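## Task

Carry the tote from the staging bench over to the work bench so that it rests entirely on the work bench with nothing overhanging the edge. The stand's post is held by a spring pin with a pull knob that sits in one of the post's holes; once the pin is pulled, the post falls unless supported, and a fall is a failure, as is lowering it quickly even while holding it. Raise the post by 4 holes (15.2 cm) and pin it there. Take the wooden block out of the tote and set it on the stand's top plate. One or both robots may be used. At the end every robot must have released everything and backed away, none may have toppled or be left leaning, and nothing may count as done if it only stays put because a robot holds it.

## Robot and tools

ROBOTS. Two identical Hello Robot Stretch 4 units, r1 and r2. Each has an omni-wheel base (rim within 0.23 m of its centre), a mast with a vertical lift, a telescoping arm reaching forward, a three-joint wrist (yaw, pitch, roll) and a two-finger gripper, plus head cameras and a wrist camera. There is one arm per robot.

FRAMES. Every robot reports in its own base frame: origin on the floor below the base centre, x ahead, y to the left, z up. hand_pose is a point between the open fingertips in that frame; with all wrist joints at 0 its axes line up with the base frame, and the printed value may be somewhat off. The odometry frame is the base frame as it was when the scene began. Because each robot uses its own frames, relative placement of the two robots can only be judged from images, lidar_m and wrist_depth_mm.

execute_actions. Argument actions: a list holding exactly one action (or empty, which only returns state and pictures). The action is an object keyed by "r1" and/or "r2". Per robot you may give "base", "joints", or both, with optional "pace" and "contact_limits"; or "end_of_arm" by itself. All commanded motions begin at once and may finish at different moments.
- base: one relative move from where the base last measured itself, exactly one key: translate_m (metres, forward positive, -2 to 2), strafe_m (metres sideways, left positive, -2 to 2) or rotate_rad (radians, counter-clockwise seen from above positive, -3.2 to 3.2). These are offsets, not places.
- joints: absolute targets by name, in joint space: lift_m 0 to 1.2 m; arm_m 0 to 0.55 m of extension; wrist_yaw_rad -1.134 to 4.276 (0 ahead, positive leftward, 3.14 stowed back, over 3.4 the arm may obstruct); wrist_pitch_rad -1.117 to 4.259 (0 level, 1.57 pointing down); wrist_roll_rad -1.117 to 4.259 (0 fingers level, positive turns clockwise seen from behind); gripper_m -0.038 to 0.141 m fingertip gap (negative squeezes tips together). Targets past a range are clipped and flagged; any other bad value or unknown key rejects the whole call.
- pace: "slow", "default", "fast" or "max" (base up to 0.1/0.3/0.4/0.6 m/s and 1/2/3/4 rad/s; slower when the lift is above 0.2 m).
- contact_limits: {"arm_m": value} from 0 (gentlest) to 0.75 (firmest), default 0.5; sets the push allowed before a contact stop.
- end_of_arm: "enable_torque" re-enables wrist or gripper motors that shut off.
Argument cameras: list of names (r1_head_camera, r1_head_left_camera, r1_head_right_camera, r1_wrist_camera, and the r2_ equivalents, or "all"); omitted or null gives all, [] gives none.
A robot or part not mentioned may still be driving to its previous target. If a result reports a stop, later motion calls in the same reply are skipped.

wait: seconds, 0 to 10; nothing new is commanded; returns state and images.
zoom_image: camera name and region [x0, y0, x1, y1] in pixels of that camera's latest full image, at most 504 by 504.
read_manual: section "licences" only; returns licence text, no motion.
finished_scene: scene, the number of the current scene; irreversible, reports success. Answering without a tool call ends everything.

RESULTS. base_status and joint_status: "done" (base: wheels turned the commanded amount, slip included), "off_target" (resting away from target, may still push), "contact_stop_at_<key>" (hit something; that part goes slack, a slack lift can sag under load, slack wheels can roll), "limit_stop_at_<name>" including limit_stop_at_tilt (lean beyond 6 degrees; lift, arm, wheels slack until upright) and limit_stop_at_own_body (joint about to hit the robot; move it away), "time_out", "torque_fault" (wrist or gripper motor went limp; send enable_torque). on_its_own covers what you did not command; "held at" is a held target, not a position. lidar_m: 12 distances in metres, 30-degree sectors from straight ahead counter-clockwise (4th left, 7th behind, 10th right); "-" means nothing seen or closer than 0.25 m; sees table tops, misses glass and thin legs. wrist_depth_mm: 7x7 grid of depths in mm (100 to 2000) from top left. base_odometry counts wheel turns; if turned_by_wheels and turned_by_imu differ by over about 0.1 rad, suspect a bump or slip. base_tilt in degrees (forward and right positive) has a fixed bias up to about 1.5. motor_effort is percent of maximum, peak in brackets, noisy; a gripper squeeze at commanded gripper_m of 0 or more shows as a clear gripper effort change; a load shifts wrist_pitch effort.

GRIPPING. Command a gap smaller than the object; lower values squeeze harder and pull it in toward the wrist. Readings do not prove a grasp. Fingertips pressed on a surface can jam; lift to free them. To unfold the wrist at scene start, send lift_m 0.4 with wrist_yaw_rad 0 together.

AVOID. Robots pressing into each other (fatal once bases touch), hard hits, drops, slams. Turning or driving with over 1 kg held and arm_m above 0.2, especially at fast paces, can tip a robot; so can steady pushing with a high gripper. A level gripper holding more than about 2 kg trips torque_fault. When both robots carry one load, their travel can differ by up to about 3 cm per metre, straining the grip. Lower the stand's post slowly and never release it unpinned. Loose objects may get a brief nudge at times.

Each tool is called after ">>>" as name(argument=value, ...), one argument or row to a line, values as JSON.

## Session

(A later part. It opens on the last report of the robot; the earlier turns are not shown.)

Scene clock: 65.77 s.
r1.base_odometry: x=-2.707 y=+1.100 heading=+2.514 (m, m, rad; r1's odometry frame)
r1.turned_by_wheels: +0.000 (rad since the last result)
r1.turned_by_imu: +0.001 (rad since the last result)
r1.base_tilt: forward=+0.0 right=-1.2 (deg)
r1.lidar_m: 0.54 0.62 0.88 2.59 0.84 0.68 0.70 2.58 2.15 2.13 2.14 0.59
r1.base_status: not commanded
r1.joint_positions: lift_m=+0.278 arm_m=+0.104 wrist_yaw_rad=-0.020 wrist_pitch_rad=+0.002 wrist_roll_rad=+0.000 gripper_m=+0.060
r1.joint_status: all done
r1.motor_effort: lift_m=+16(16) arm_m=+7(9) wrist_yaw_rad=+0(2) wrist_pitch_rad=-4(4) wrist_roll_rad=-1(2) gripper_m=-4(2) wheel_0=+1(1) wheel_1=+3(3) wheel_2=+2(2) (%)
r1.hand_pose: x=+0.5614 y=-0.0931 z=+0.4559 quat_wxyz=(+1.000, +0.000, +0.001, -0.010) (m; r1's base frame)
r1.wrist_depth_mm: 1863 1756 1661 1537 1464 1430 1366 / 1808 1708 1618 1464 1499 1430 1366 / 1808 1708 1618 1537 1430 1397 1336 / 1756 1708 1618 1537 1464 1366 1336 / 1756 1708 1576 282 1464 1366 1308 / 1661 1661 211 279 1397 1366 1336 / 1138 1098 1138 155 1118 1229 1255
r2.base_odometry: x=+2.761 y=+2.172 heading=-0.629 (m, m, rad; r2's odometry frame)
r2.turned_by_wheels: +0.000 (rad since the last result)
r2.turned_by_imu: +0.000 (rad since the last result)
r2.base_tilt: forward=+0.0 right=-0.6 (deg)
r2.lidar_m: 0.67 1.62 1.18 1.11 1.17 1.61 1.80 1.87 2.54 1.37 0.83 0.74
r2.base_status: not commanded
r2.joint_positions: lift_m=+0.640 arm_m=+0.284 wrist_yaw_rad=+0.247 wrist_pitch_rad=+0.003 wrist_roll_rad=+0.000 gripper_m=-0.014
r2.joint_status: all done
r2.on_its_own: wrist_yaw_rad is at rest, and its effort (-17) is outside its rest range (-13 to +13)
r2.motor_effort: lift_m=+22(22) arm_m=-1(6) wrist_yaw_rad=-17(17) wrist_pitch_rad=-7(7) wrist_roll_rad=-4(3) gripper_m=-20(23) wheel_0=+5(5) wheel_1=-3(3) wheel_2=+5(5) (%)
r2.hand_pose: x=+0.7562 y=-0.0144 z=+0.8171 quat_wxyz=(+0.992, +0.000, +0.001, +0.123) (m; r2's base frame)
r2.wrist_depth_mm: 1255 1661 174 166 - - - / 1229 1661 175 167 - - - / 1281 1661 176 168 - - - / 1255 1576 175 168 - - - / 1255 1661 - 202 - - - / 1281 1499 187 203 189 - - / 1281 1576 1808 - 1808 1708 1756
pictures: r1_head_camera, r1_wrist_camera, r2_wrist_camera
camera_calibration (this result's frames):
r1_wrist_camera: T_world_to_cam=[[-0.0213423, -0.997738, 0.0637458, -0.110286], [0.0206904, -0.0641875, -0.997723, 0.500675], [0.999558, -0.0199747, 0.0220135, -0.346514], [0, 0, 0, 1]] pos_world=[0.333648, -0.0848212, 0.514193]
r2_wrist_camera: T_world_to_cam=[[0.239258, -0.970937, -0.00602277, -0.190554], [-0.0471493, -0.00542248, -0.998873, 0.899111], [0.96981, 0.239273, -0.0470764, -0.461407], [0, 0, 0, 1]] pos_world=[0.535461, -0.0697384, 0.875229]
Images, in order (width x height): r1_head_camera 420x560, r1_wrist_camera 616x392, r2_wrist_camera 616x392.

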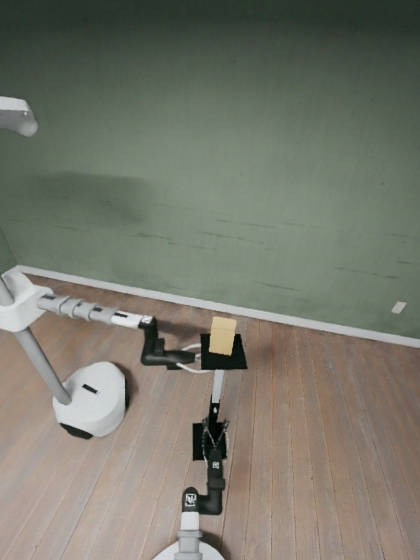

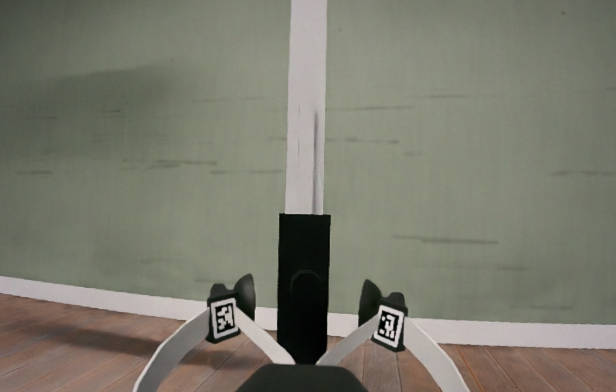

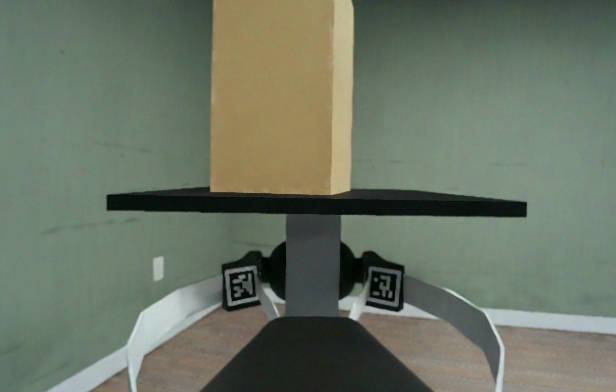

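>>> execute_actions(
  actions=[
    {"r1": {"joints": {"arm_m": 0.126, "lift_m": 0.288, "gripper_m": 0.045}, "pace": "slow"}, "r2": {"joints": {"wrist_yaw_rad": 0.255}}},
  ],
  cameras=["r1_wrist_camera", "r1_head_camera"],
)

Scene clock: 67.27 s.
r1.base_odometry: x=-2.707 y=+1.100 heading=+2.514 (m, m, rad; r1's odometry frame)
r1.turned_by_wheels: +0.000 (rad since the last result)
r1.turned_by_imu: +0.001 (rad since the last result)
r1.base_tilt: forward=-0.1 right=-1.2 (deg)
r1.lidar_m: 0.55 0.61 0.88 2.59 0.86 0.71 0.70 2.54 2.13 2.13 2.15 0.55
r1.base_status: not commanded
r1.joint_positions: lift_m=+0.288 arm_m=+0.125 wrist_yaw_rad=-0.020 wrist_pitch_rad=+0.002 wrist_roll_rad=+0.000 gripper_m=+0.045
r1.joint_status: all done
r1.motor_effort: lift_m=+24(28) arm_m=+7(5) wrist_yaw_rad=+0(1) wrist_pitch_rad=-4(4) wrist_roll_rad=-1(2) gripper_m=-2(5) wheel_0=+1(2) wheel_1=+3(3) wheel_2=+2(2) (%)
r1.hand_pose: x=+0.5824 y=-0.0931 z=+0.4652 quat_wxyz=(+1.000, +0.000, +0.001, -0.010) (m; r1's base frame)
r1.wrist_depth_mm: 1863 1708 1661 1499 1499 1397 1336 / 1756 1661 1618 1499 1430 1397 1336 / 1756 1661 1576 1499 1464 1366 1308 / 1756 1708 1576 1499 1430 1366 1308 / 1756 1661 1576 260 1430 1366 1308 / 1661 1618 211 259 1366 1308 1308 / 1160 1138 1098 161 1118 1255 1255
r2.base_odometry: x=+2.761 y=+2.172 heading=-0.629 (m, m, rad; r2's odometry frame)
r2.turned_by_wheels: +0.000 (rad since the last result)
r2.turned_by_imu: +0.000 (rad since the last result)
r2.base_tilt: forward=+0.0 right=-0.6 (deg)
r2.lidar_m: 0.66 1.61 1.17 1.12 1.17 1.60 1.80 1.88 2.50 1.35 0.82 0.76
r2.base_status: not commanded
r2.joint_positions: lift_m=+0.640 arm_m=+0.284 wrist_yaw_rad=+0.258 wrist_pitch_rad=+0.003 wrist_roll_rad=+0.000 gripper_m=-0.014
r2.joint_status: all done
r2.motor_effort: lift_m=+22(22) arm_m=-1(1) wrist_yaw_rad=-8(17) wrist_pitch_rad=-7(8) wrist_roll_rad=-3(2) gripper_m=-20(23) wheel_0=+5(5) wheel_1=-3(4) wheel_2=+5(5) (%)
r2.hand_pose: x=+0.7563 y=-0.0110 z=+0.8171 quat_wxyz=(+0.992, +0.000, +0.001, +0.128) (m; r2's base frame)
r2.wrist_depth_mm: 1229 1576 175 166 - - - / 1255 1618 176 167 - - - / 1229 1661 177 168 - - - / 1255 1537 175 167 - - - / 1281 1661 - 202 - - - / 1255 1537 190 202 186 - - / 1281 1537 1756 - 1863 1708 1756
pictures: r1_head_camera, r1_wrist_camera
camera_calibration (this result's frames):
r1_wrist_camera: T_world_to_cam=[[-0.0213423, -0.997738, 0.0637459, -0.110434], [0.0206903, -0.0641876, -0.997723, 0.509557], [0.999558, -0.0199748, 0.0220134, -0.367697], [0, 0, 0, 1]] pos_world=[0.354634, -0.0848212, 0.523531]
Images, in order (width x height): r1_head_camera 420x560, r1_wrist_camera 616x392.

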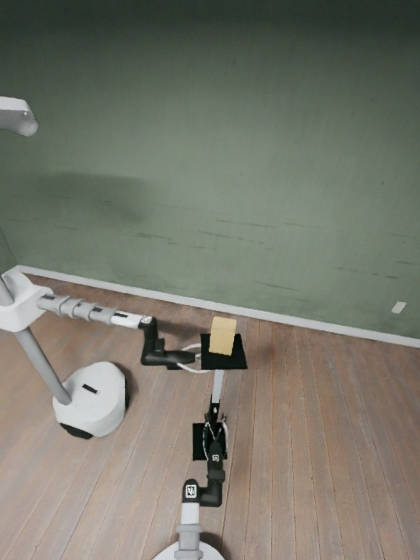

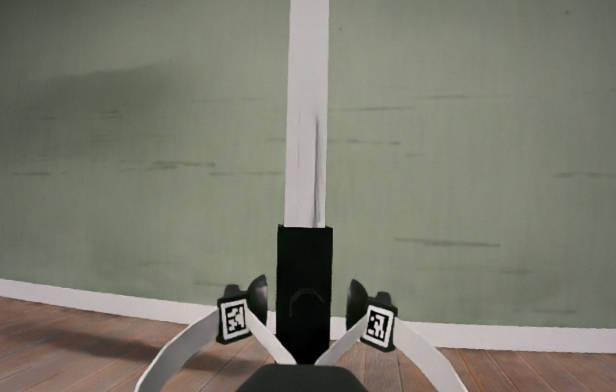

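>>> execute_actions(
  actions=[],
)

Scene clock: 67.53 s.
r1.base_odometry: x=-2.707 y=+1.100 heading=+2.514 (m, m, rad; r1's odometry frame)
r1.turned_by_wheels: +0.000 (rad since the last result)
r1.turned_by_imu: +0.000 (rad since the last result)
r1.base_tilt: forward=+0.0 right=-1.2 (deg)
r1.lidar_m: 0.52 0.58 0.85 2.56 0.85 0.68 0.71 2.54 2.15 2.14 2.10 0.57
r1.base_status: not commanded
r1.joint_positions: lift_m=+0.288 arm_m=+0.125 wrist_yaw_rad=-0.020 wrist_pitch_rad=+0.002 wrist_roll_rad=+0.000 gripper_m=+0.045
r1.joint_status: all done
r1.motor_effort: lift_m=+24(28) arm_m=+6(5) wrist_yaw_rad=+1(1) wrist_pitch_rad=-5(4) wrist_roll_rad=-2(2) gripper_m=-1(5) wheel_0=+1(2) wheel_1=+3(3) wheel_2=+2(2) (%)
r1.hand_pose: x=+0.5824 y=-0.0931 z=+0.4652 quat_wxyz=(+1.000, +0.000, +0.001, -0.010) (m; r1's base frame)
r1.wrist_depth_mm: 1808 1756 1576 1537 1464 1397 1366 / 1808 1708 1576 1499 1464 1366 1336 / 1756 1661 1576 1499 1464 1366 1308 / 1756 1618 1576 1464 1430 1366 1308 / 1756 1661 1576 262 1430 1366 1308 / 1661 1618 211 260 1366 1366 1281 / 1160 1118 1098 160 1118 1255 1281
r2.base_odometry: x=+2.761 y=+2.172 heading=-0.629 (m, m, rad; r2's odometry frame)
r2.turned_by_wheels: +0.000 (rad since the last result)
r2.turned_by_imu: +0.000 (rad since the last result)
r2.base_tilt: forward=+0.0 right=-0.6 (deg)
r2.lidar_m: 0.66 1.61 1.17 1.11 1.19 1.63 1.80 1.87 2.52 1.37 0.83 0.77
r2.base_status: not commanded
r2.joint_positions: lift_m=+0.640 arm_m=+0.284 wrist_yaw_rad=+0.258 wrist_pitch_rad=+0.003 wrist_roll_rad=+0.000 gripper_m=-0.014
r2.joint_status: all done
r2.motor_effort: lift_m=+22(22) arm_m=-1(1) wrist_yaw_rad=-9(17) wrist_pitch_rad=-7(8) wrist_roll_rad=-4(2) gripper_m=-21(23) wheel_0=+5(5) wheel_1=-4(4) wheel_2=+5(5) (%)
r2.hand_pose: x=+0.7563 y=-0.0110 z=+0.8171 quat_wxyz=(+0.992, +0.000, +0.001, +0.128) (m; r2's base frame)
r2.wrist_depth_mm: 1229 1618 175 166 - - - / 1255 1618 176 167 - - - / 1255 1661 177 168 - - - / 1255 1499 175 167 - - - / 1281 1618 - 202 - - - / 1255 1499 190 202 186 - - / 1281 1537 1756 - 1863 1708 1708
pictures: r1_head_camera, r1_head_left_camera, r1_head_right_camera, r1_wrist_camera, r2_head_camera, r2_head_left_camera, r2_head_right_camera, r2_wrist_camera
camera_calibration (this result's frames):
r1_wrist_camera: T_world_to_cam=[[-0.021342, -0.997738, 0.063746, -0.110434], [0.0206904, -0.0641876, -0.997723, 0.509557], [0.999558, -0.0199745, 0.0220135, -0.367697], [0, 0, 0, 1]] pos_world=[0.354634, -0.0848211, 0.523531]
r2_wrist_camera: T_world_to_cam=[[0.249927, -0.968246, -0.00602315, -0.195409], [-0.0470874, -0.00594068, -0.998873, 0.899083], [0.967119, 0.249929, -0.0470769, -0.460182], [0, 0, 0, 1]] pos_world=[0.536224, -0.0688497, 0.875229]
Images, in order (width x height): r1_head_camera 420x560, r1_head_left_camera 420x672, r1_head_right_camera 420x672, r1_wrist_camera 616x392, r2_head_camera 420x560, r2_head_left_camera 420x672, r2_head_right_camera 420x672, r2_wrist_camera 616x392.

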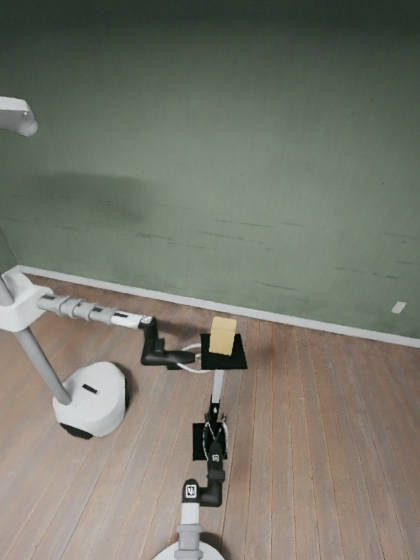

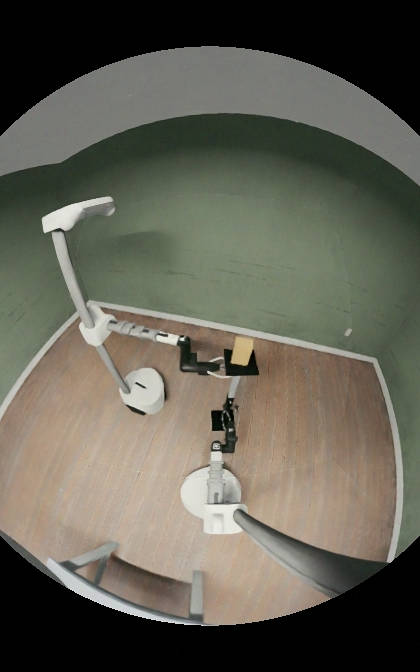

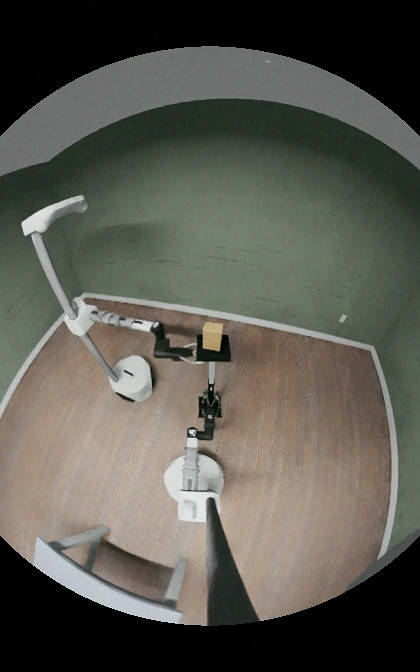

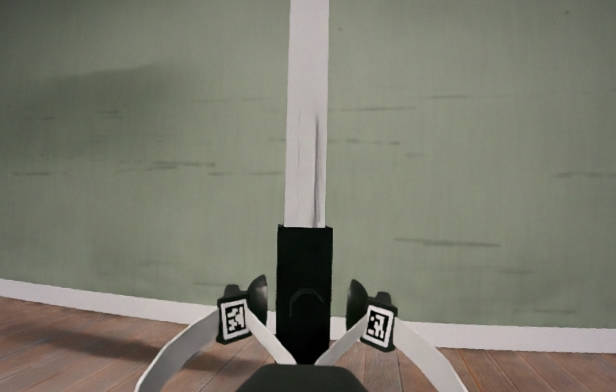

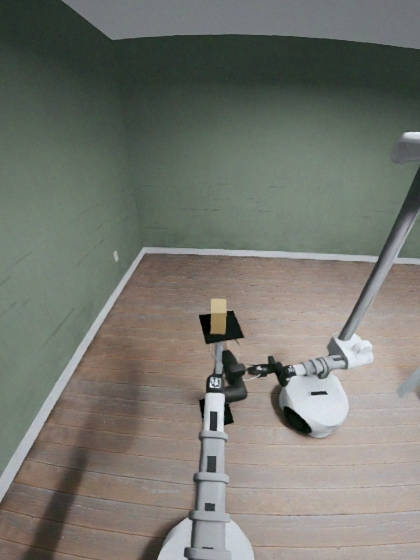

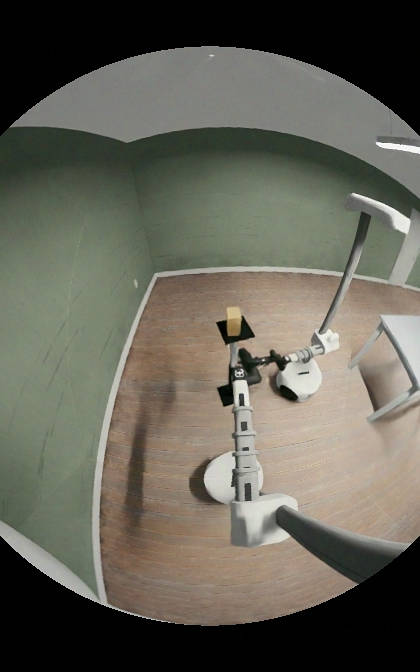

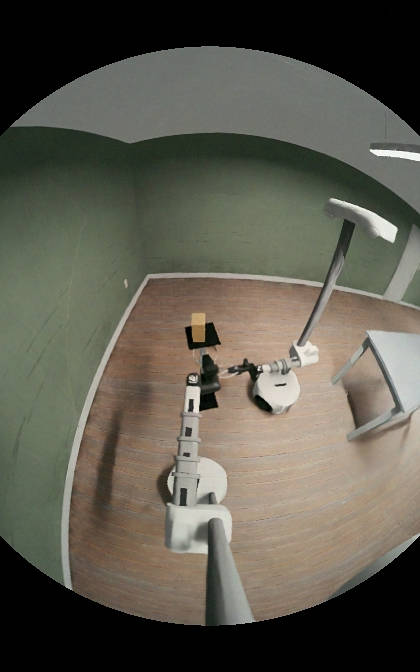

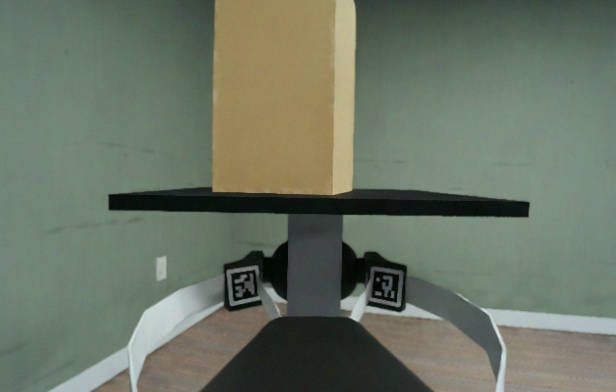

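>>> execute_actions(
  actions=[
    {"r1": {"joints": {"gripper_m": -0.005}}, "r2": {"joints": {"lift_m": 0.645, "gripper_m": -0.025}, "pace": "slow"}},
  ],
  cameras=["r1_wrist_camera", "r2_wrist_camera", "r2_head_camera"],
)

Scene clock: 69.03 s.
r1.base_odometry: x=-2.707 y=+1.100 heading=+2.514 (m, m, rad; r1's odometry frame)
r1.turned_by_wheels: +0.000 (rad since the last result)
r1.turned_by_imu: +0.000 (rad since the last result)
r1.base_tilt: forward=-0.1 right=-1.2 (deg)
r1.lidar_m: 0.53 0.61 0.87 2.60 0.86 0.71 0.71 2.54 2.13 2.13 2.15 0.56
r1.base_status: not commanded
r1.joint_positions: lift_m=+0.288 arm_m=+0.125 wrist_yaw_rad=-0.018 wrist_pitch_rad=+0.002 wrist_roll_rad=+0.000 gripper_m=-0.004
r1.joint_status: all done
r1.motor_effort: lift_m=+24(24) arm_m=+3(7) wrist_yaw_rad=-6(6) wrist_pitch_rad=-4(5) wrist_roll_rad=-1(1) gripper_m=-20(16) wheel_0=+1(1) wheel_1=+3(3) wheel_2=+2(2) (%)
r1.hand_pose: x=+0.5832 y=-0.0925 z=+0.4652 quat_wxyz=(+1.000, +0.000, +0.001, -0.009) (m; r1's base frame)
r1.wrist_depth_mm: 1808 1708 1618 1499 1464 1397 1336 / 1808 1708 1618 1499 1430 1397 1336 / 1756 1708 1576 1464 1464 1366 1308 / 1756 1661 1618 1499 1430 1366 1281 / 1756 1661 1576 259 1430 1366 1281 / 1661 1618 1537 215 1366 1336 1281 / 1138 1118 1098 256 180 1205 1281
r2.base_odometry: x=+2.761 y=+2.172 heading=-0.629 (m, m, rad; r2's odometry frame)
r2.turned_by_wheels: +0.000 (rad since the last result)
r2.turned_by_imu: +0.000 (rad since the last result)
r2.base_tilt: forward=+0.0 right=-0.5 (deg)
r2.lidar_m: 0.67 1.61 1.18 1.11 1.16 1.62 1.79 1.88 2.51 1.37 0.82 0.74
r2.base_status: not commanded
r2.joint_positions: lift_m=+0.644 arm_m=+0.284 wrist_yaw_rad=+0.259 wrist_pitch_rad=+0.008 wrist_roll_rad=+0.000 gripper_m=-0.024
r2.joint_status: all done
r2.on_its_own: wrist_pitch_rad is at rest, and its effort (-24) is outside its rest range (-23 to +23)
r2.motor_effort: lift_m=+25(26) arm_m=-2(2) wrist_yaw_rad=-12(13) wrist_pitch_rad=-24(24) wrist_roll_rad=-3(3) gripper_m=-22(22) wheel_0=+5(5) wheel_1=-3(3) wheel_2=+5(5) (%)
r2.hand_pose: x=+0.7565 y=-0.0105 z=+0.8202 quat_wxyz=(+0.992, +0.000, +0.004, +0.129) (m; r2's base frame)
r2.wrist_depth_mm: 1255 1618 173 165 - - - / 1229 1618 175 166 - - - / 1255 1618 175 167 - - - / 1255 1499 174 167 186 - - / 1255 1661 - 202 - - - / 1255 1499 189 202 184 - - / 1281 1537 1808 - 1808 1708 1756
pictures: r1_wrist_camera, r2_head_camera, r2_wrist_camera
camera_calibration (this result's frames):
r1_wrist_camera: T_world_to_cam=[[-0.0192495, -0.997775, 0.0638315, -0.11108], [0.0207291, -0.0642279, -0.99772, 0.509524], [0.9996, -0.0178824, 0.0219193, -0.368279], [0, 0, 0, 1]] pos_world=[0.355432, -0.0846929, 0.523525]
r2_wrist_camera: T_world_to_cam=[[0.251663, -0.967796, -0.00599361, -0.196235], [-0.0526028, -0.00749439, -0.998587, 0.906137], [0.966384, 0.251623, -0.0527949, -0.455077], [0, 0, 0, 1]] pos_world=[0.53683, -0.0686172, 0.879655]
Images, in order (width x height): r1_wrist_camera 616x392, r2_head_camera 420x560, r2_wrist_camera 616x392.

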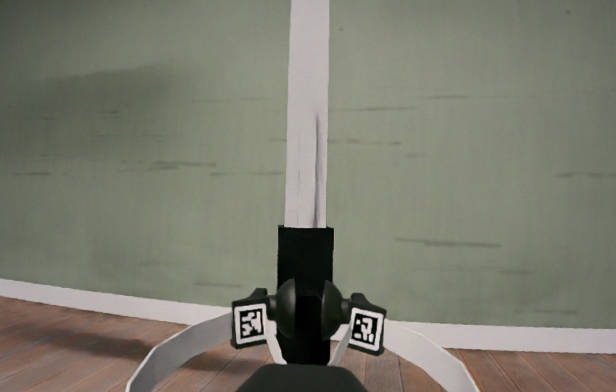

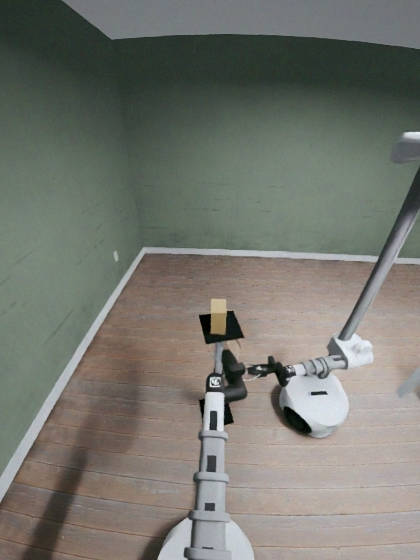

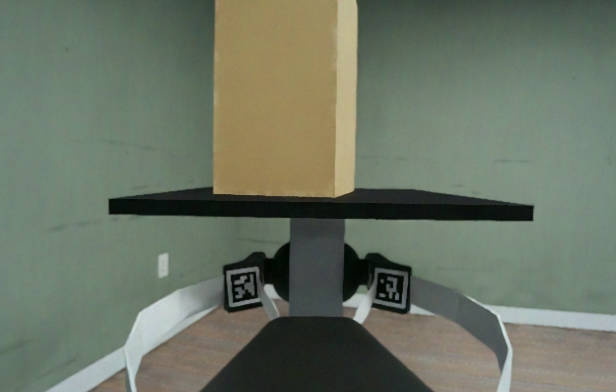

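>>> zoom_image(
  camera="r1_wrist_camera",
  region=[200, 200, 420, 392],
)

>>> execute_actions(
  actions=[
    {"r1": {"joints": {"arm_m": 0.113}, "pace": "slow"}},
  ],
  cameras=["r1_wrist_camera", "r2_wrist_camera"],
)

Region (200, 200, 420, 392) of r1_wrist_camera's 616x392 image, scaled by 2.291; it fills the top 440 rows of this view, and the rest is white.

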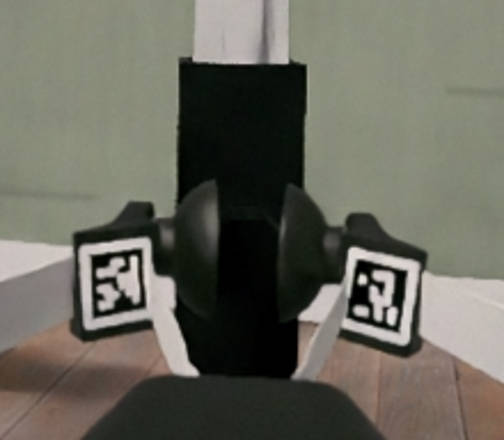

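Scene clock: 70.10 s.
r1.base_odometry: x=-2.707 y=+1.100 heading=+2.514 (m, m, rad; r1's odometry frame)
r1.turned_by_wheels: +0.000 (rad since the last result)
r1.turned_by_imu: +0.000 (rad since the last result)
r1.base_tilt: forward=-0.1 right=-1.2 (deg)
r1.lidar_m: 0.55 0.58 0.89 2.57 0.86 0.70 0.70 2.53 2.12 2.15 2.14 0.58
r1.base_status: not commanded
r1.joint_positions: lift_m=+0.288 arm_m=+0.115 wrist_yaw_rad=-0.017 wrist_pitch_rad=+0.003 wrist_roll_rad=+0.000 gripper_m=-0.004
r1.joint_status: all done
r1.motor_effort: lift_m=+24(24) arm_m=-10(11) wrist_yaw_rad=-8(9) wrist_pitch_rad=-5(6) wrist_roll_rad=-1(1) gripper_m=-19(20) wheel_0=+0(1) wheel_1=+3(3) wheel_2=+2(2) (%)
r1.hand_pose: x=+0.5727 y=-0.0923 z=+0.4651 quat_wxyz=(+1.000, +0.000, +0.001, -0.008) (m; r1's base frame)
r1.wrist_depth_mm: 1808 1756 1618 1537 1499 1397 1366 / 1863 1708 1618 1499 1464 1397 1336 / 1756 1756 1576 1499 1430 1397 1336 / 1808 1708 1576 1499 1464 1397 1336 / 1756 1708 1576 271 1430 1366 1308 / 1708 1661 1537 205 1397 1336 1308 / 1160 1098 1098 266 647 1229 1281
r2.base_odometry: x=+2.761 y=+2.172 heading=-0.629 (m, m, rad; r2's odometry frame)
r2.turned_by_wheels: +0.000 (rad since the last result)
r2.turned_by_imu: +0.000 (rad since the last result)
r2.base_tilt: forward=+0.0 right=-0.6 (deg)
r2.lidar_m: 0.66 1.61 1.17 1.12 1.17 1.60 1.79 1.88 2.52 1.34 0.84 0.74
r2.base_status: not commanded
r2.joint_positions: lift_m=+0.644 arm_m=+0.284 wrist_yaw_rad=+0.259 wrist_pitch_rad=+0.014 wrist_roll_rad=+0.000 gripper_m=-0.024
r2.joint_status: not commanded
r2.on_its_own: wrist_pitch_rad is at rest, and its effort (-40) is outside its rest range (-23 to +23)
r2.motor_effort: lift_m=+25(25) arm_m=-2(2) wrist_yaw_rad=-10(13) wrist_pitch_rad=-40(42) wrist_roll_rad=-2(3) gripper_m=-25(23) wheel_0=+4(5) wheel_1=-3(4) wheel_2=+5(5) (%)
r2.hand_pose: x=+0.7565 y=-0.0106 z=+0.8186 quat_wxyz=(+0.992, -0.001, +0.007, +0.129) (m; r2's base frame)
r2.wrist_depth_mm: 1255 1576 172 163 - - - / 1229 1618 173 165 - - - / 1229 1618 175 167 - - - / 1255 1499 173 165 201 - - / 1281 1661 - 202 - - - / 1255 1537 186 202 184 - - / 1281 1499 1708 - 1756 1661 1708
pictures: r1_wrist_camera, r2_wrist_camera
camera_calibration (this result's frames):
r1_wrist_camera: T_world_to_cam=[[-0.0183961, -0.997791, 0.0638361, -0.111531], [0.0206108, -0.0642118, -0.997723, 0.50978], [0.999618, -0.0170385, 0.0217465, -0.357551], [0, 0, 0, 1]] pos_world=[0.344856, -0.0846429, 0.523515]
r2_wrist_camera: T_world_to_cam=[[0.251209, -0.967914, -0.005964, -0.196064], [-0.0582033, -0.00895487, -0.998265, 0.908423], [0.966181, 0.25112, -0.0585853, -0.450261], [0, 0, 0, 1]] pos_world=[0.53716, -0.0685682, 0.879298]
Images, in order (width x height): r1_wrist_camera 616x392, r2_wrist_camera 616x392.

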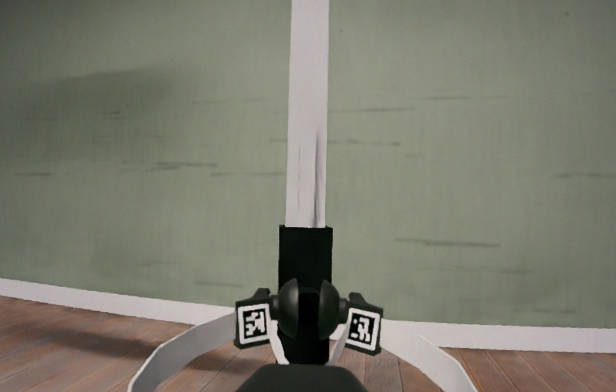

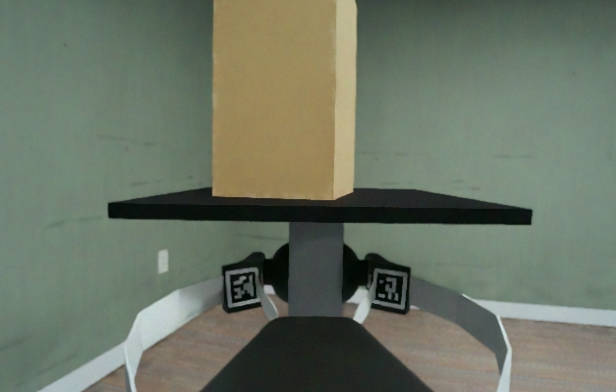

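>>> execute_actions(
  actions=[
    {"r2": {"joints": {"lift_m": 0.70}, "pace": "slow"}},
  ],
  cameras=["r1_wrist_camera", "r2_wrist_camera"],
)

Scene clock: 71.63 s.
torque_fault: r2.wrist_pitch_rad switched itself off since the last result.
r1.base_odometry: x=-2.707 y=+1.100 heading=+2.514 (m, m, rad; r1's odometry frame)
r1.turned_by_wheels: +0.000 (rad since the last result)
r1.turned_by_imu: +0.001 (rad since the last result)
r1.base_tilt: forward=+0.0 right=-1.2 (deg)
r1.lidar_m: 0.56 0.64 0.89 2.60 0.86 0.70 0.73 2.56 2.15 2.14 2.16 0.58
r1.base_status: not commanded
r1.joint_positions: lift_m=+0.288 arm_m=+0.115 wrist_yaw_rad=-0.017 wrist_pitch_rad=+0.003 wrist_roll_rad=+0.000 gripper_m=-0.004
r1.joint_status: not commanded
r1.motor_effort: lift_m=+25(24) arm_m=-10(10) wrist_yaw_rad=-8(8) wrist_pitch_rad=-5(5) wrist_roll_rad=-1(0) gripper_m=-18(17) wheel_0=+0(0) wheel_1=+3(3) wheel_2=+2(2) (%)
r1.hand_pose: x=+0.5726 y=-0.0923 z=+0.4652 quat_wxyz=(+1.000, +0.000, +0.001, -0.008) (m; r1's base frame)
r1.wrist_depth_mm: 1808 1708 1618 1499 1430 1397 1366 / 1808 1708 1618 1499 1464 1397 1336 / 1808 1708 1618 1499 1464 1366 1336 / 1808 1708 1576 1499 1464 1366 1308 / 1756 1661 1576 271 1430 1366 1308 / 1661 1618 1537 204 1430 1366 1308 / 1160 1118 1098 267 647 1229 1281
r2.base_odometry: x=+2.761 y=+2.172 heading=-0.629 (m, m, rad; r2's odometry frame)
r2.turned_by_wheels: +0.000 (rad since the last result)
r2.turned_by_imu: +0.000 (rad since the last result)
r2.base_tilt: forward=+0.0 right=-0.6 (deg)
r2.lidar_m: 0.67 1.62 1.16 1.12 1.18 1.61 1.78 1.88 2.53 1.36 0.83 0.75
r2.base_status: not commanded
r2.joint_positions: lift_m=+0.700 arm_m=+0.284 wrist_yaw_rad=+0.256 wrist_pitch_rad=+0.137 wrist_roll_rad=+0.001 gripper_m=-0.024
r2.joint_status: all done
r2.on_its_own: wrist_pitch_rad is off since a torque_fault, until you send "end_of_arm": "enable_torque" (your +0.000 is given up)
r2.motor_effort: lift_m=+22(29) arm_m=-2(2) wrist_yaw_rad=-1(12) wrist_pitch_rad=+0(98) wrist_roll_rad=-4(4) gripper_m=-19(24) wheel_0=+4(4) wheel_1=-3(3) wheel_2=+4(5) (%)
r2.hand_pose: x=+0.7539 y=-0.0122 z=+0.8385 quat_wxyz=(+0.990, -0.008, +0.068, +0.127) (m; r2's base frame)
r2.wrist_depth_mm: 1229 1576 160 153 - - 1983 / 1229 1618 164 157 - - - / 1255 1661 169 161 - - - / 1281 1661 174 166 - - - / 1255 1537 174 167 180 - - / 1281 1499 182 138 165 141 1983 / 1281 1430 1499 - 1499 1464 1499
pictures: r1_wrist_camera, r2_wrist_camera
camera_calibration (this result's frames):
r1_wrist_camera: T_world_to_cam=[[-0.0183978, -0.997791, 0.063836, -0.111531], [0.0206404, -0.0642122, -0.997723, 0.509771], [0.999618, -0.0170383, 0.0217762, -0.357545], [0, 0, 0, 1]] pos_world=[0.344835, -0.0846429, 0.523516]
r2_wrist_camera: T_world_to_cam=[[0.247487, -0.968875, -0.00561092, -0.194347], [-0.176082, -0.0392818, -0.983591, 1.00434], [0.952757, 0.244414, -0.180324, -0.334035], [0, 0, 0, 1]] pos_world=[0.5432, -0.0672024, 0.926539]
Images, in order (width x height): r1_wrist_camera 616x392, r2_wrist_camera 616x392.

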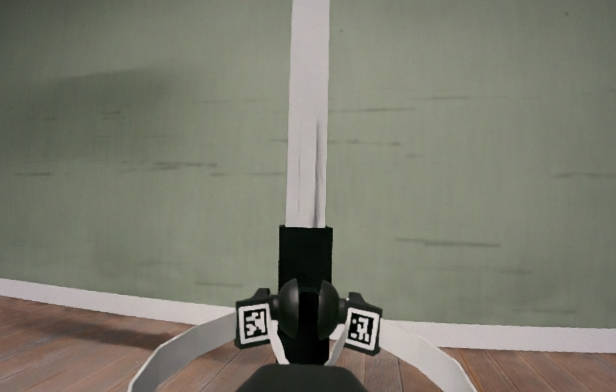

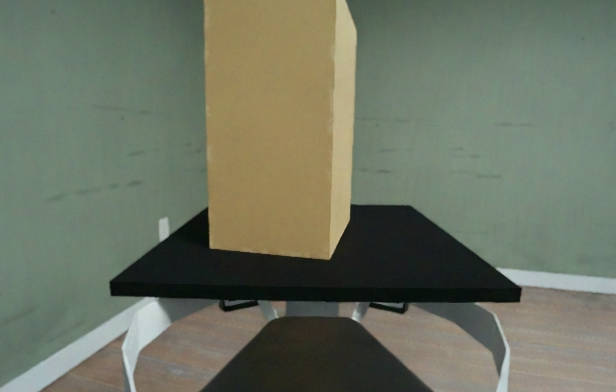

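>>> execute_actions(
  actions=[
    {"r2": {"end_of_arm": "enable_torque"}},
  ],
  cameras=[],
)

>>> execute_actions(
  actions=[
    {"r1": {"joints": {"arm_m": 0.126, "gripper_m": 0.04}, "pace": "slow"}},
  ],
  cameras=["r1_wrist_camera", "r2_wrist_camera"],
)

Scene clock: 72.10 s.
r1.base_odometry: x=-2.707 y=+1.100 heading=+2.514 (m, m, rad; r1's odometry frame)
r1.turned_by_wheels: +0.000 (rad since the last result)
r1.turned_by_imu: +0.000 (rad since the last result)
r1.base_tilt: forward=+0.0 right=-1.2 (deg)
r1.lidar_m: 0.54 0.61 0.85 2.58 0.84 0.71 0.71 2.56 2.16 2.15 2.13 0.56
r1.base_status: not commanded
r1.joint_positions: lift_m=+0.288 arm_m=+0.115 wrist_yaw_rad=-0.017 wrist_pitch_rad=+0.003 wrist_roll_rad=+0.000 gripper_m=-0.004
r1.joint_status: not commanded
r1.motor_effort: lift_m=+24(24) arm_m=-10(10) wrist_yaw_rad=-8(8) wrist_pitch_rad=-5(4) wrist_roll_rad=-1(0) gripper_m=-17(19) wheel_0=+0(0) wheel_1=+3(3) wheel_2=+2(2) (%)
r1.hand_pose: x=+0.5726 y=-0.0923 z=+0.4652 quat_wxyz=(+1.000, +0.000, +0.001, -0.008) (m; r1's base frame)
r1.wrist_depth_mm: 1863 1708 1618 1499 1499 1397 1336 / 1808 1661 1618 1499 1430 1366 1366 / 1808 1708 1618 1499 1464 1397 1336 / 1756 1661 1618 1499 1464 1397 1308 / 1708 1708 1576 270 1430 1366 1308 / 1661 1618 1576 204 1397 1336 1281 / 1160 1118 1098 267 647 1255 1255
r2.base_odometry: x=+2.761 y=+2.172 heading=-0.629 (m, m, rad; r2's odometry frame)
r2.turned_by_wheels: +0.000 (rad since the last result)
r2.turned_by_imu: +0.000 (rad since the last result)
r2.base_tilt: forward=+0.0 right=-0.5 (deg)
r2.lidar_m: 0.67 1.62 1.17 1.11 1.19 1.63 1.79 1.87 2.54 1.38 0.83 0.74
r2.base_status: not commanded
r2.joint_positions: lift_m=+0.700 arm_m=+0.284 wrist_yaw_rad=+0.256 wrist_pitch_rad=+0.137 wrist_roll_rad=+0.001 gripper_m=-0.024
r2.joint_status: not commanded
r2.end_of_arm: enable_torque: each motor that was off is on again
r2.on_its_own: wrist_pitch_rad is held at +0.137, not at your +0.000, since a torque_fault
r2.motor_effort: lift_m=+22(22) arm_m=-2(2) wrist_yaw_rad=-1(0) wrist_pitch_rad=+0(1) wrist_roll_rad=-4(4) gripper_m=-18(20) wheel_0=+4(4) wheel_1=-3(3) wheel_2=+4(4) (%)
r2.hand_pose: x=+0.7539 y=-0.0122 z=+0.8385 quat_wxyz=(+0.990, -0.008, +0.068, +0.127) (m; r2's base frame)
r2.wrist_depth_mm: 1229 1576 160 153 - - 1983 / 1229 1618 164 157 - - - / 1229 1618 169 161 - - - / 1255 1708 174 166 - - - / 1281 1537 174 167 179 - - / 1281 1499 181 138 165 141 1983 / 1308 1397 1537 - 1537 1430 1499
pictures: none
No camera images: the call's "cameras" was empty. Leave "cameras" out to get every camera's image.

Scene clock: 74.00 s.
r1.base_odometry: x=-2.707 y=+1.100 heading=+2.514 (m, m, rad; r1's odometry frame)
r1.turned_by_wheels: +0.000 (rad since the last result)
r1.turned_by_imu: +0.001 (rad since the last result)
r1.base_tilt: forward=-0.1 right=-1.2 (deg)
r1.lidar_m: 0.55 0.62 0.86 2.58 0.87 0.70 0.70 2.56 2.16 2.13 2.15 0.55
r1.base_status: not commanded
r1.joint_positions: lift_m=+0.288 arm_m=+0.125 wrist_yaw_rad=-0.020 wrist_pitch_rad=+0.002 wrist_roll_rad=+0.000 gripper_m=+0.040
r1.joint_status: all done
r1.motor_effort: lift_m=+24(24) arm_m=+6(11) wrist_yaw_rad=+2(8) wrist_pitch_rad=-3(5) wrist_roll_rad=-1(0) gripper_m=-3(18) wheel_0=-1(0) wheel_1=+3(3) wheel_2=+1(2) (%)
r1.hand_pose: x=+0.5824 y=-0.0933 z=+0.4654 quat_wxyz=(+1.000, +0.000, +0.001, -0.010) (m; r1's base frame)
r1.wrist_depth_mm: 1808 1708 1618 1464 1464 1397 1336 / 1808 1708 1576 1499 1430 1366 1336 / 1756 1661 1618 1499 1464 1366 1308 / 1756 1661 1576 1499 1464 1366 1308 / 1756 1708 1537 262 1430 1366 1308 / 1708 1618 219 228 1366 1366 1281 / 1160 1118 1098 257 1118 1229 1255
r2.base_odometry: x=+2.761 y=+2.172 heading=-0.629 (m, m, rad; r2's odometry frame)
r2.turned_by_wheels: +0.000 (rad since the last result)
r2.turned_by_imu: +0.000 (rad since the last result)
r2.base_tilt: forward=-0.1 right=-0.6 (deg)
r2.lidar_m: 0.66 1.62 1.17 1.12 1.16 1.62 1.80 1.88 2.51 1.36 0.83 0.78
r2.base_status: not commanded
r2.joint_positions: lift_m=+0.700 arm_m=+0.284 wrist_yaw_rad=+0.256 wrist_pitch_rad=+0.137 wrist_roll_rad=+0.001 gripper_m=-0.024
r2.joint_status: not commanded
r2.on_its_own: wrist_pitch_rad is held at +0.137, not at your +0.000, since a torque_fault
r2.motor_effort: lift_m=+22(22) arm_m=-2(2) wrist_yaw_rad=-3(4) wrist_pitch_rad=+0(1) wrist_roll_rad=-4(4) gripper_m=-20(20) wheel_0=+4(4) wheel_1=-2(3) wheel_2=+4(4) (%)
r2.hand_pose: x=+0.7539 y=-0.0122 z=+0.8385 quat_wxyz=(+0.990, -0.008, +0.068, +0.127) (m; r2's base frame)
r2.wrist_depth_mm: 1229 1576 160 153 - - 1983 / 1229 1618 164 157 - - - / 1229 1618 169 161 - - - / 1281 1661 175 166 - - - / 1255 1537 174 167 179 - - / 1255 1464 182 138 164 141 1921 / 1308 1430 1499 - 1499 1464 1499
pictures: r1_wrist_camera, r2_wrist_camera
camera_calibration (this result's frames):
r1_wrist_camera: T_world_to_cam=[[-0.0220026, -0.997718, 0.0638348, -0.11028], [0.0212114, -0.0643018, -0.997705, 0.509404], [0.999533, -0.0205981, 0.0225778, -0.367947], [0, 0, 0, 1]] pos_world=[0.354543, -0.0848521, 0.523582]
r2_wrist_camera: T_world_to_cam=[[0.247487, -0.968875, -0.00561083, -0.194347], [-0.176082, -0.039282, -0.983591, 1.00434], [0.952757, 0.244414, -0.180324, -0.334035], [0, 0, 0, 1]] pos_world=[0.5432, -0.0672024, 0.926539]
Images, in order (width x height): r1_wrist_camera 616x392, r2_wrist_camera 616x392.

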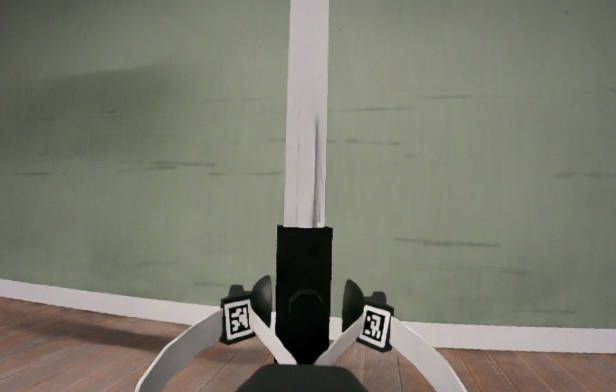

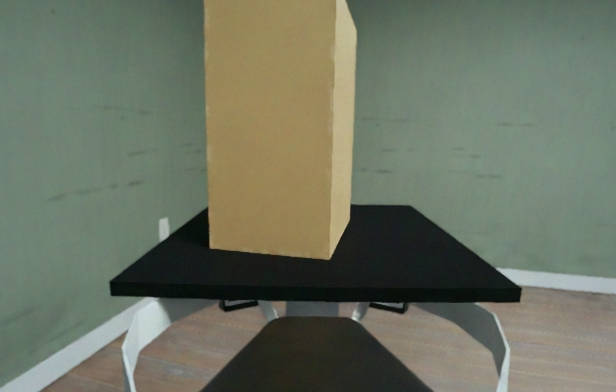

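>>> execute_actions(
  actions=[
    {"r1": {"joints": {"arm_m": 0.130}, "pace": "slow"}, "r2": {"joints": {"lift_m": 0.705}, "pace": "slow"}},
  ],
  cameras=["r1_wrist_camera"],
)

Scene clock: 74.83 s.
r1.base_odometry: x=-2.707 y=+1.100 heading=+2.514 (m, m, rad; r1's odometry frame)
r1.turned_by_wheels: +0.000 (rad since the last result)
r1.turned_by_imu: +0.000 (rad since the last result)
r1.base_tilt: forward=-0.1 right=-1.2 (deg)
r1.lidar_m: 0.55 0.59 0.88 2.58 0.84 0.70 0.69 2.55 2.13 2.14 2.15 0.57
r1.base_status: not commanded
r1.joint_positions: lift_m=+0.288 arm_m=+0.129 wrist_yaw_rad=-0.020 wrist_pitch_rad=+0.002 wrist_roll_rad=+0.000 gripper_m=+0.040
r1.joint_status: all done
r1.motor_effort: lift_m=+24(24) arm_m=+6(5) wrist_yaw_rad=+2(2) wrist_pitch_rad=-2(3) wrist_roll_rad=+0(1) gripper_m=-2(3) wheel_0=+0(0) wheel_1=+3(3) wheel_2=+1(0) (%)
r1.hand_pose: x=+0.5864 y=-0.0933 z=+0.4654 quat_wxyz=(+1.000, +0.000, +0.001, -0.010) (m; r1's base frame)
r1.wrist_depth_mm: 1808 1708 1618 1499 1464 1397 1336 / 1808 1708 1618 1499 1464 1366 1308 / 1756 1661 1618 1464 1464 1366 1308 / 1808 1661 1537 1464 1430 1366 1308 / 1756 1661 1537 257 1430 1366 1308 / 1661 1576 218 227 1366 1336 1281 / 1160 1118 1078 253 1098 1255 1281
r2.base_odometry: x=+2.761 y=+2.172 heading=-0.629 (m, m, rad; r2's odometry frame)
r2.turned_by_wheels: +0.000 (rad since the last result)
r2.turned_by_imu: +0.000 (rad since the last result)
r2.base_tilt: forward=+0.0 right=-0.6 (deg)
r2.lidar_m: 0.67 1.62 1.18 1.12 1.18 1.62 1.78 1.87 2.51 1.37 0.84 0.77
r2.base_status: not commanded
r2.joint_positions: lift_m=+0.704 arm_m=+0.284 wrist_yaw_rad=+0.256 wrist_pitch_rad=+0.141 wrist_roll_rad=+0.004 gripper_m=-0.024
r2.joint_status: all done
r2.on_its_own: wrist_pitch_rad is held at +0.137, not at your +0.000, since a torque_fault
r2.motor_effort: lift_m=+26(24) arm_m=-2(2) wrist_yaw_rad=-3(3) wrist_pitch_rad=-11(12) wrist_roll_rad=-13(13) gripper_m=-23(21) wheel_0=+4(4) wheel_1=-3(3) wheel_2=+4(4) (%)
r2.hand_pose: x=+0.7537 y=-0.0122 z=+0.8420 quat_wxyz=(+0.989, -0.007, +0.070, +0.127) (m; r2's base frame)
r2.wrist_depth_mm: 1229 1576 159 151 - - 1921 / 1205 1618 163 156 - - - / 1255 1661 169 160 - - - / 1255 1661 173 166 - - - / 1281 1537 174 167 179 - - / 1281 150 184 138 165 141 1863 / 1308 1397 1499 - 1537 1464 1430
pictures: r1_wrist_camera
camera_calibration (this result's frames):
r1_wrist_camera: T_world_to_cam=[[-0.0219292, -0.99772, 0.0638348, -0.110214], [0.0212161, -0.0643002, -0.997705, 0.509318], [0.999534, -0.0205245, 0.0225778, -0.371955], [0, 0, 0, 1]] pos_world=[0.358559, -0.0848478, 0.523582]
Images, in order (width x height): r1_wrist_camera 616x392.

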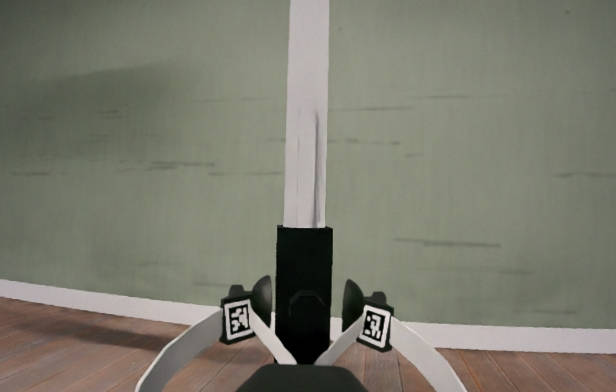

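>>> execute_actions(
  actions=[
    {"r1": {"joints": {"gripper_m": -0.02}}},
  ],
  cameras=["r1_wrist_camera"],
)

>>> execute_actions(
  actions=[
    {"r1": {"joints": {"arm_m": 0.110}, "pace": "slow"}},
  ],
  cameras=["r1_wrist_camera", "r2_head_camera"],
)

Scene clock: 76.27 s.
r1.base_odometry: x=-2.707 y=+1.100 heading=+2.514 (m, m, rad; r1's odometry frame)
r1.turned_by_wheels: +0.000 (rad since the last result)
r1.turned_by_imu: +0.001 (rad since the last result)
r1.base_tilt: forward=+0.0 right=-1.2 (deg)
r1.lidar_m: 0.53 0.61 0.89 2.60 0.84 0.70 0.67 2.56 2.15 2.14 2.16 0.57
r1.base_status: not commanded
r1.joint_positions: lift_m=+0.288 arm_m=+0.130 wrist_yaw_rad=-0.016 wrist_pitch_rad=+0.002 wrist_roll_rad=+0.000 gripper_m=-0.019
r1.joint_status: all done
r1.motor_effort: lift_m=+24(24) arm_m=+1(7) wrist_yaw_rad=-10(9) wrist_pitch_rad=-5(5) wrist_roll_rad=+0(1) gripper_m=-25(26) wheel_0=-1(1) wheel_1=+3(3) wheel_2=+3(3) (%)
r1.hand_pose: x=+0.5877 y=-0.0922 z=+0.4652 quat_wxyz=(+1.000, +0.000, +0.001, -0.008) (m; r1's base frame)
r1.wrist_depth_mm: 1808 1756 1661 1499 1464 1397 1336 / 1808 1708 1618 1464 1430 1366 1308 / 1756 1708 1576 1464 1464 1366 1308 / 1756 1661 1576 1464 1430 1336 1308 / 1756 1661 1537 256 1397 1366 1308 / 1661 1661 1537 213 1397 1336 1308 / 1160 1060 1098 252 1118 1182 1255
r2.base_odometry: x=+2.761 y=+2.172 heading=-0.629 (m, m, rad; r2's odometry frame)
r2.turned_by_wheels: +0.000 (rad since the last result)
r2.turned_by_imu: +0.000 (rad since the last result)
r2.base_tilt: forward=+0.0 right=-0.5 (deg)
r2.lidar_m: 0.66 1.63 1.16 1.11 1.18 1.62 1.79 1.87 2.52 1.37 0.83 0.74
r2.base_status: not commanded
r2.joint_positions: lift_m=+0.704 arm_m=+0.284 wrist_yaw_rad=+0.256 wrist_pitch_rad=+0.142 wrist_roll_rad=+0.004 gripper_m=-0.024
r2.joint_status: not commanded
r2.on_its_own: wrist_pitch_rad is held at +0.137, not at your +0.000, since a torque_fault; wrist_roll_rad is at rest, and its effort (-14) is outside its rest range (-13 to +13)
r2.motor_effort: lift_m=+26(26) arm_m=-2(2) wrist_yaw_rad=-2(4) wrist_pitch_rad=-13(14) wrist_roll_rad=-14(14) gripper_m=-21(22) wheel_0=+4(4) wheel_1=-3(3) wheel_2=+4(4) (%)
r2.hand_pose: x=+0.7537 y=-0.0121 z=+0.8418 quat_wxyz=(+0.989, -0.007, +0.071, +0.127) (m; r2's base frame)
r2.wrist_depth_mm: 1255 1576 159 151 - - 1983 / 1229 1576 163 156 - - - / 1229 1661 168 160 - - - / 1255 1661 173 166 - - - / 1255 1537 174 167 179 - - / 1255 149 184 138 164 141 1921 / 1308 1397 1464 - 1499 1430 1464
pictures: r1_wrist_camera
camera_calibration (this result's frames):
r1_wrist_camera: T_world_to_cam=[[-0.0179125, -0.997794, 0.0639283, -0.111445], [0.0207647, -0.064296, -0.997715, 0.509431], [0.999624, -0.0165442, 0.0218706, -0.372558], [0, 0, 0, 1]] pos_world=[0.359844, -0.0846083, 0.523539]
Images, in order (width x height): r1_wrist_camera 616x392.

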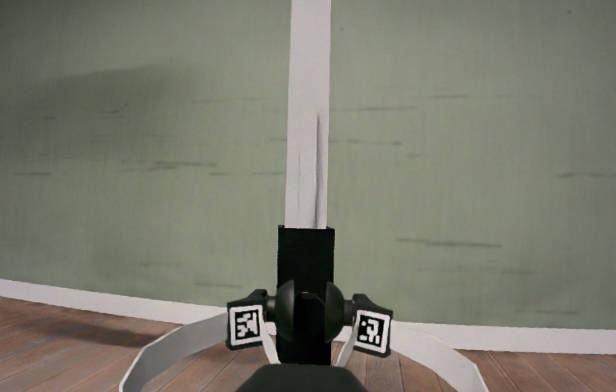

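Scene clock: 77.43 s.
r1.base_odometry: x=-2.707 y=+1.100 heading=+2.514 (m, m, rad; r1's odometry frame)
r1.turned_by_wheels: +0.000 (rad since the last result)
r1.turned_by_imu: +0.001 (rad since the last result)
r1.base_tilt: forward=-0.1 right=-1.2 (deg)
r1.lidar_m: 0.54 0.63 0.88 2.59 0.85 0.70 0.70 2.58 2.14 2.14 2.14 0.58
r1.base_status: not commanded
r1.joint_positions: lift_m=+0.288 arm_m=+0.111 wrist_yaw_rad=-0.013 wrist_pitch_rad=+0.002 wrist_roll_rad=+0.000 gripper_m=-0.020
r1.joint_status: all done
r1.on_its_own: wrist_yaw_rad is at rest, and its effort (-21) is outside its rest range (-13 to +13)
r1.motor_effort: lift_m=+24(24) arm_m=-8(15) wrist_yaw_rad=-21(21) wrist_pitch_rad=-2(5) wrist_roll_rad=-1(1) gripper_m=-16(27) wheel_0=+3(3) wheel_1=+2(3) wheel_2=+5(5) (%)
r1.hand_pose: x=+0.5696 y=-0.0911 z=+0.4654 quat_wxyz=(+1.000, +0.000, +0.001, -0.006) (m; r1's base frame)
r1.wrist_depth_mm: 1863 1708 1661 1537 1464 1397 1366 / 1863 1708 1618 317 1464 1397 1336 / 1808 1708 1618 1537 1464 1397 1308 / 1808 1708 1618 1464 1464 1397 1336 / 1756 1708 1618 274 1464 1366 1308 / 1708 1661 1576 202 1397 1366 1308 / 1160 1098 1098 268 173 1229 1281
r2.base_odometry: x=+2.761 y=+2.172 heading=-0.629 (m, m, rad; r2's odometry frame)
r2.turned_by_wheels: +0.000 (rad since the last result)
r2.turned_by_imu: +0.000 (rad since the last result)
r2.base_tilt: forward=+0.0 right=-0.6 (deg)
r2.lidar_m: 0.67 1.59 1.18 1.12 1.17 1.62 1.79 1.88 2.52 1.36 0.84 0.73
r2.base_status: not commanded
r2.joint_positions: lift_m=+0.704 arm_m=+0.284 wrist_yaw_rad=+0.256 wrist_pitch_rad=+0.142 wrist_roll_rad=+0.004 gripper_m=-0.024
r2.joint_status: not commanded
r2.on_its_own: wrist_pitch_rad is held at +0.137, not at your +0.000, since a torque_fault; wrist_roll_rad is at rest, and its effort (-15) is outside its rest range (-13 to +13)
r2.motor_effort: lift_m=+26(26) arm_m=-2(2) wrist_yaw_rad=-4(4) wrist_pitch_rad=-13(14) wrist_roll_rad=-15(15) gripper_m=-20(23) wheel_0=+4(4) wheel_1=-3(3) wheel_2=+4(4) (%)
r2.hand_pose: x=+0.7537 y=-0.0121 z=+0.8418 quat_wxyz=(+0.989, -0.007, +0.071, +0.127) (m; r2's base frame)
r2.wrist_depth_mm: 1255 1618 158 152 - - 1983 / 1229 1618 163 156 - - - / 1229 1661 168 160 - - - / 1255 1708 174 166 - - - / 1281 1499 174 167 179 - - / 1281 149 183 138 165 141 1921 / 1281 1397 1499 - 1499 1430 1464
pictures: r1_wrist_camera, r2_head_camera
camera_calibration (this result's frames):
r1_wrist_camera: T_world_to_cam=[[-0.0141522, -0.997854, 0.0639287, -0.112837], [0.0217055, -0.0642266, -0.997699, 0.509553], [0.999664, -0.012732, 0.0225679, -0.354463], [0, 0, 0, 1]] pos_world=[0.341687, -0.0843814, 0.523594]
Images, in order (width x height): r1_wrist_camera 616x392, r2_head_camera 420x560.

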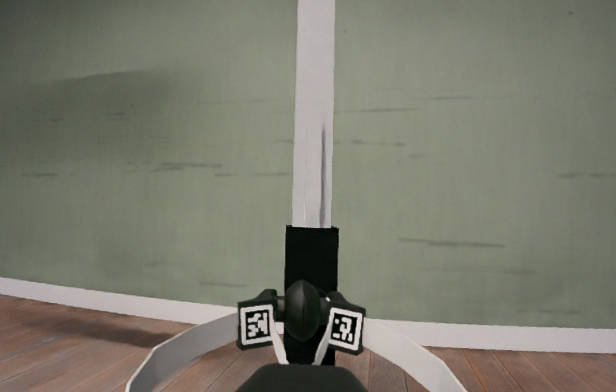

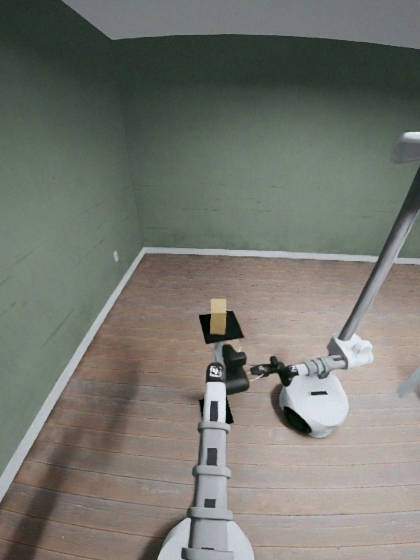

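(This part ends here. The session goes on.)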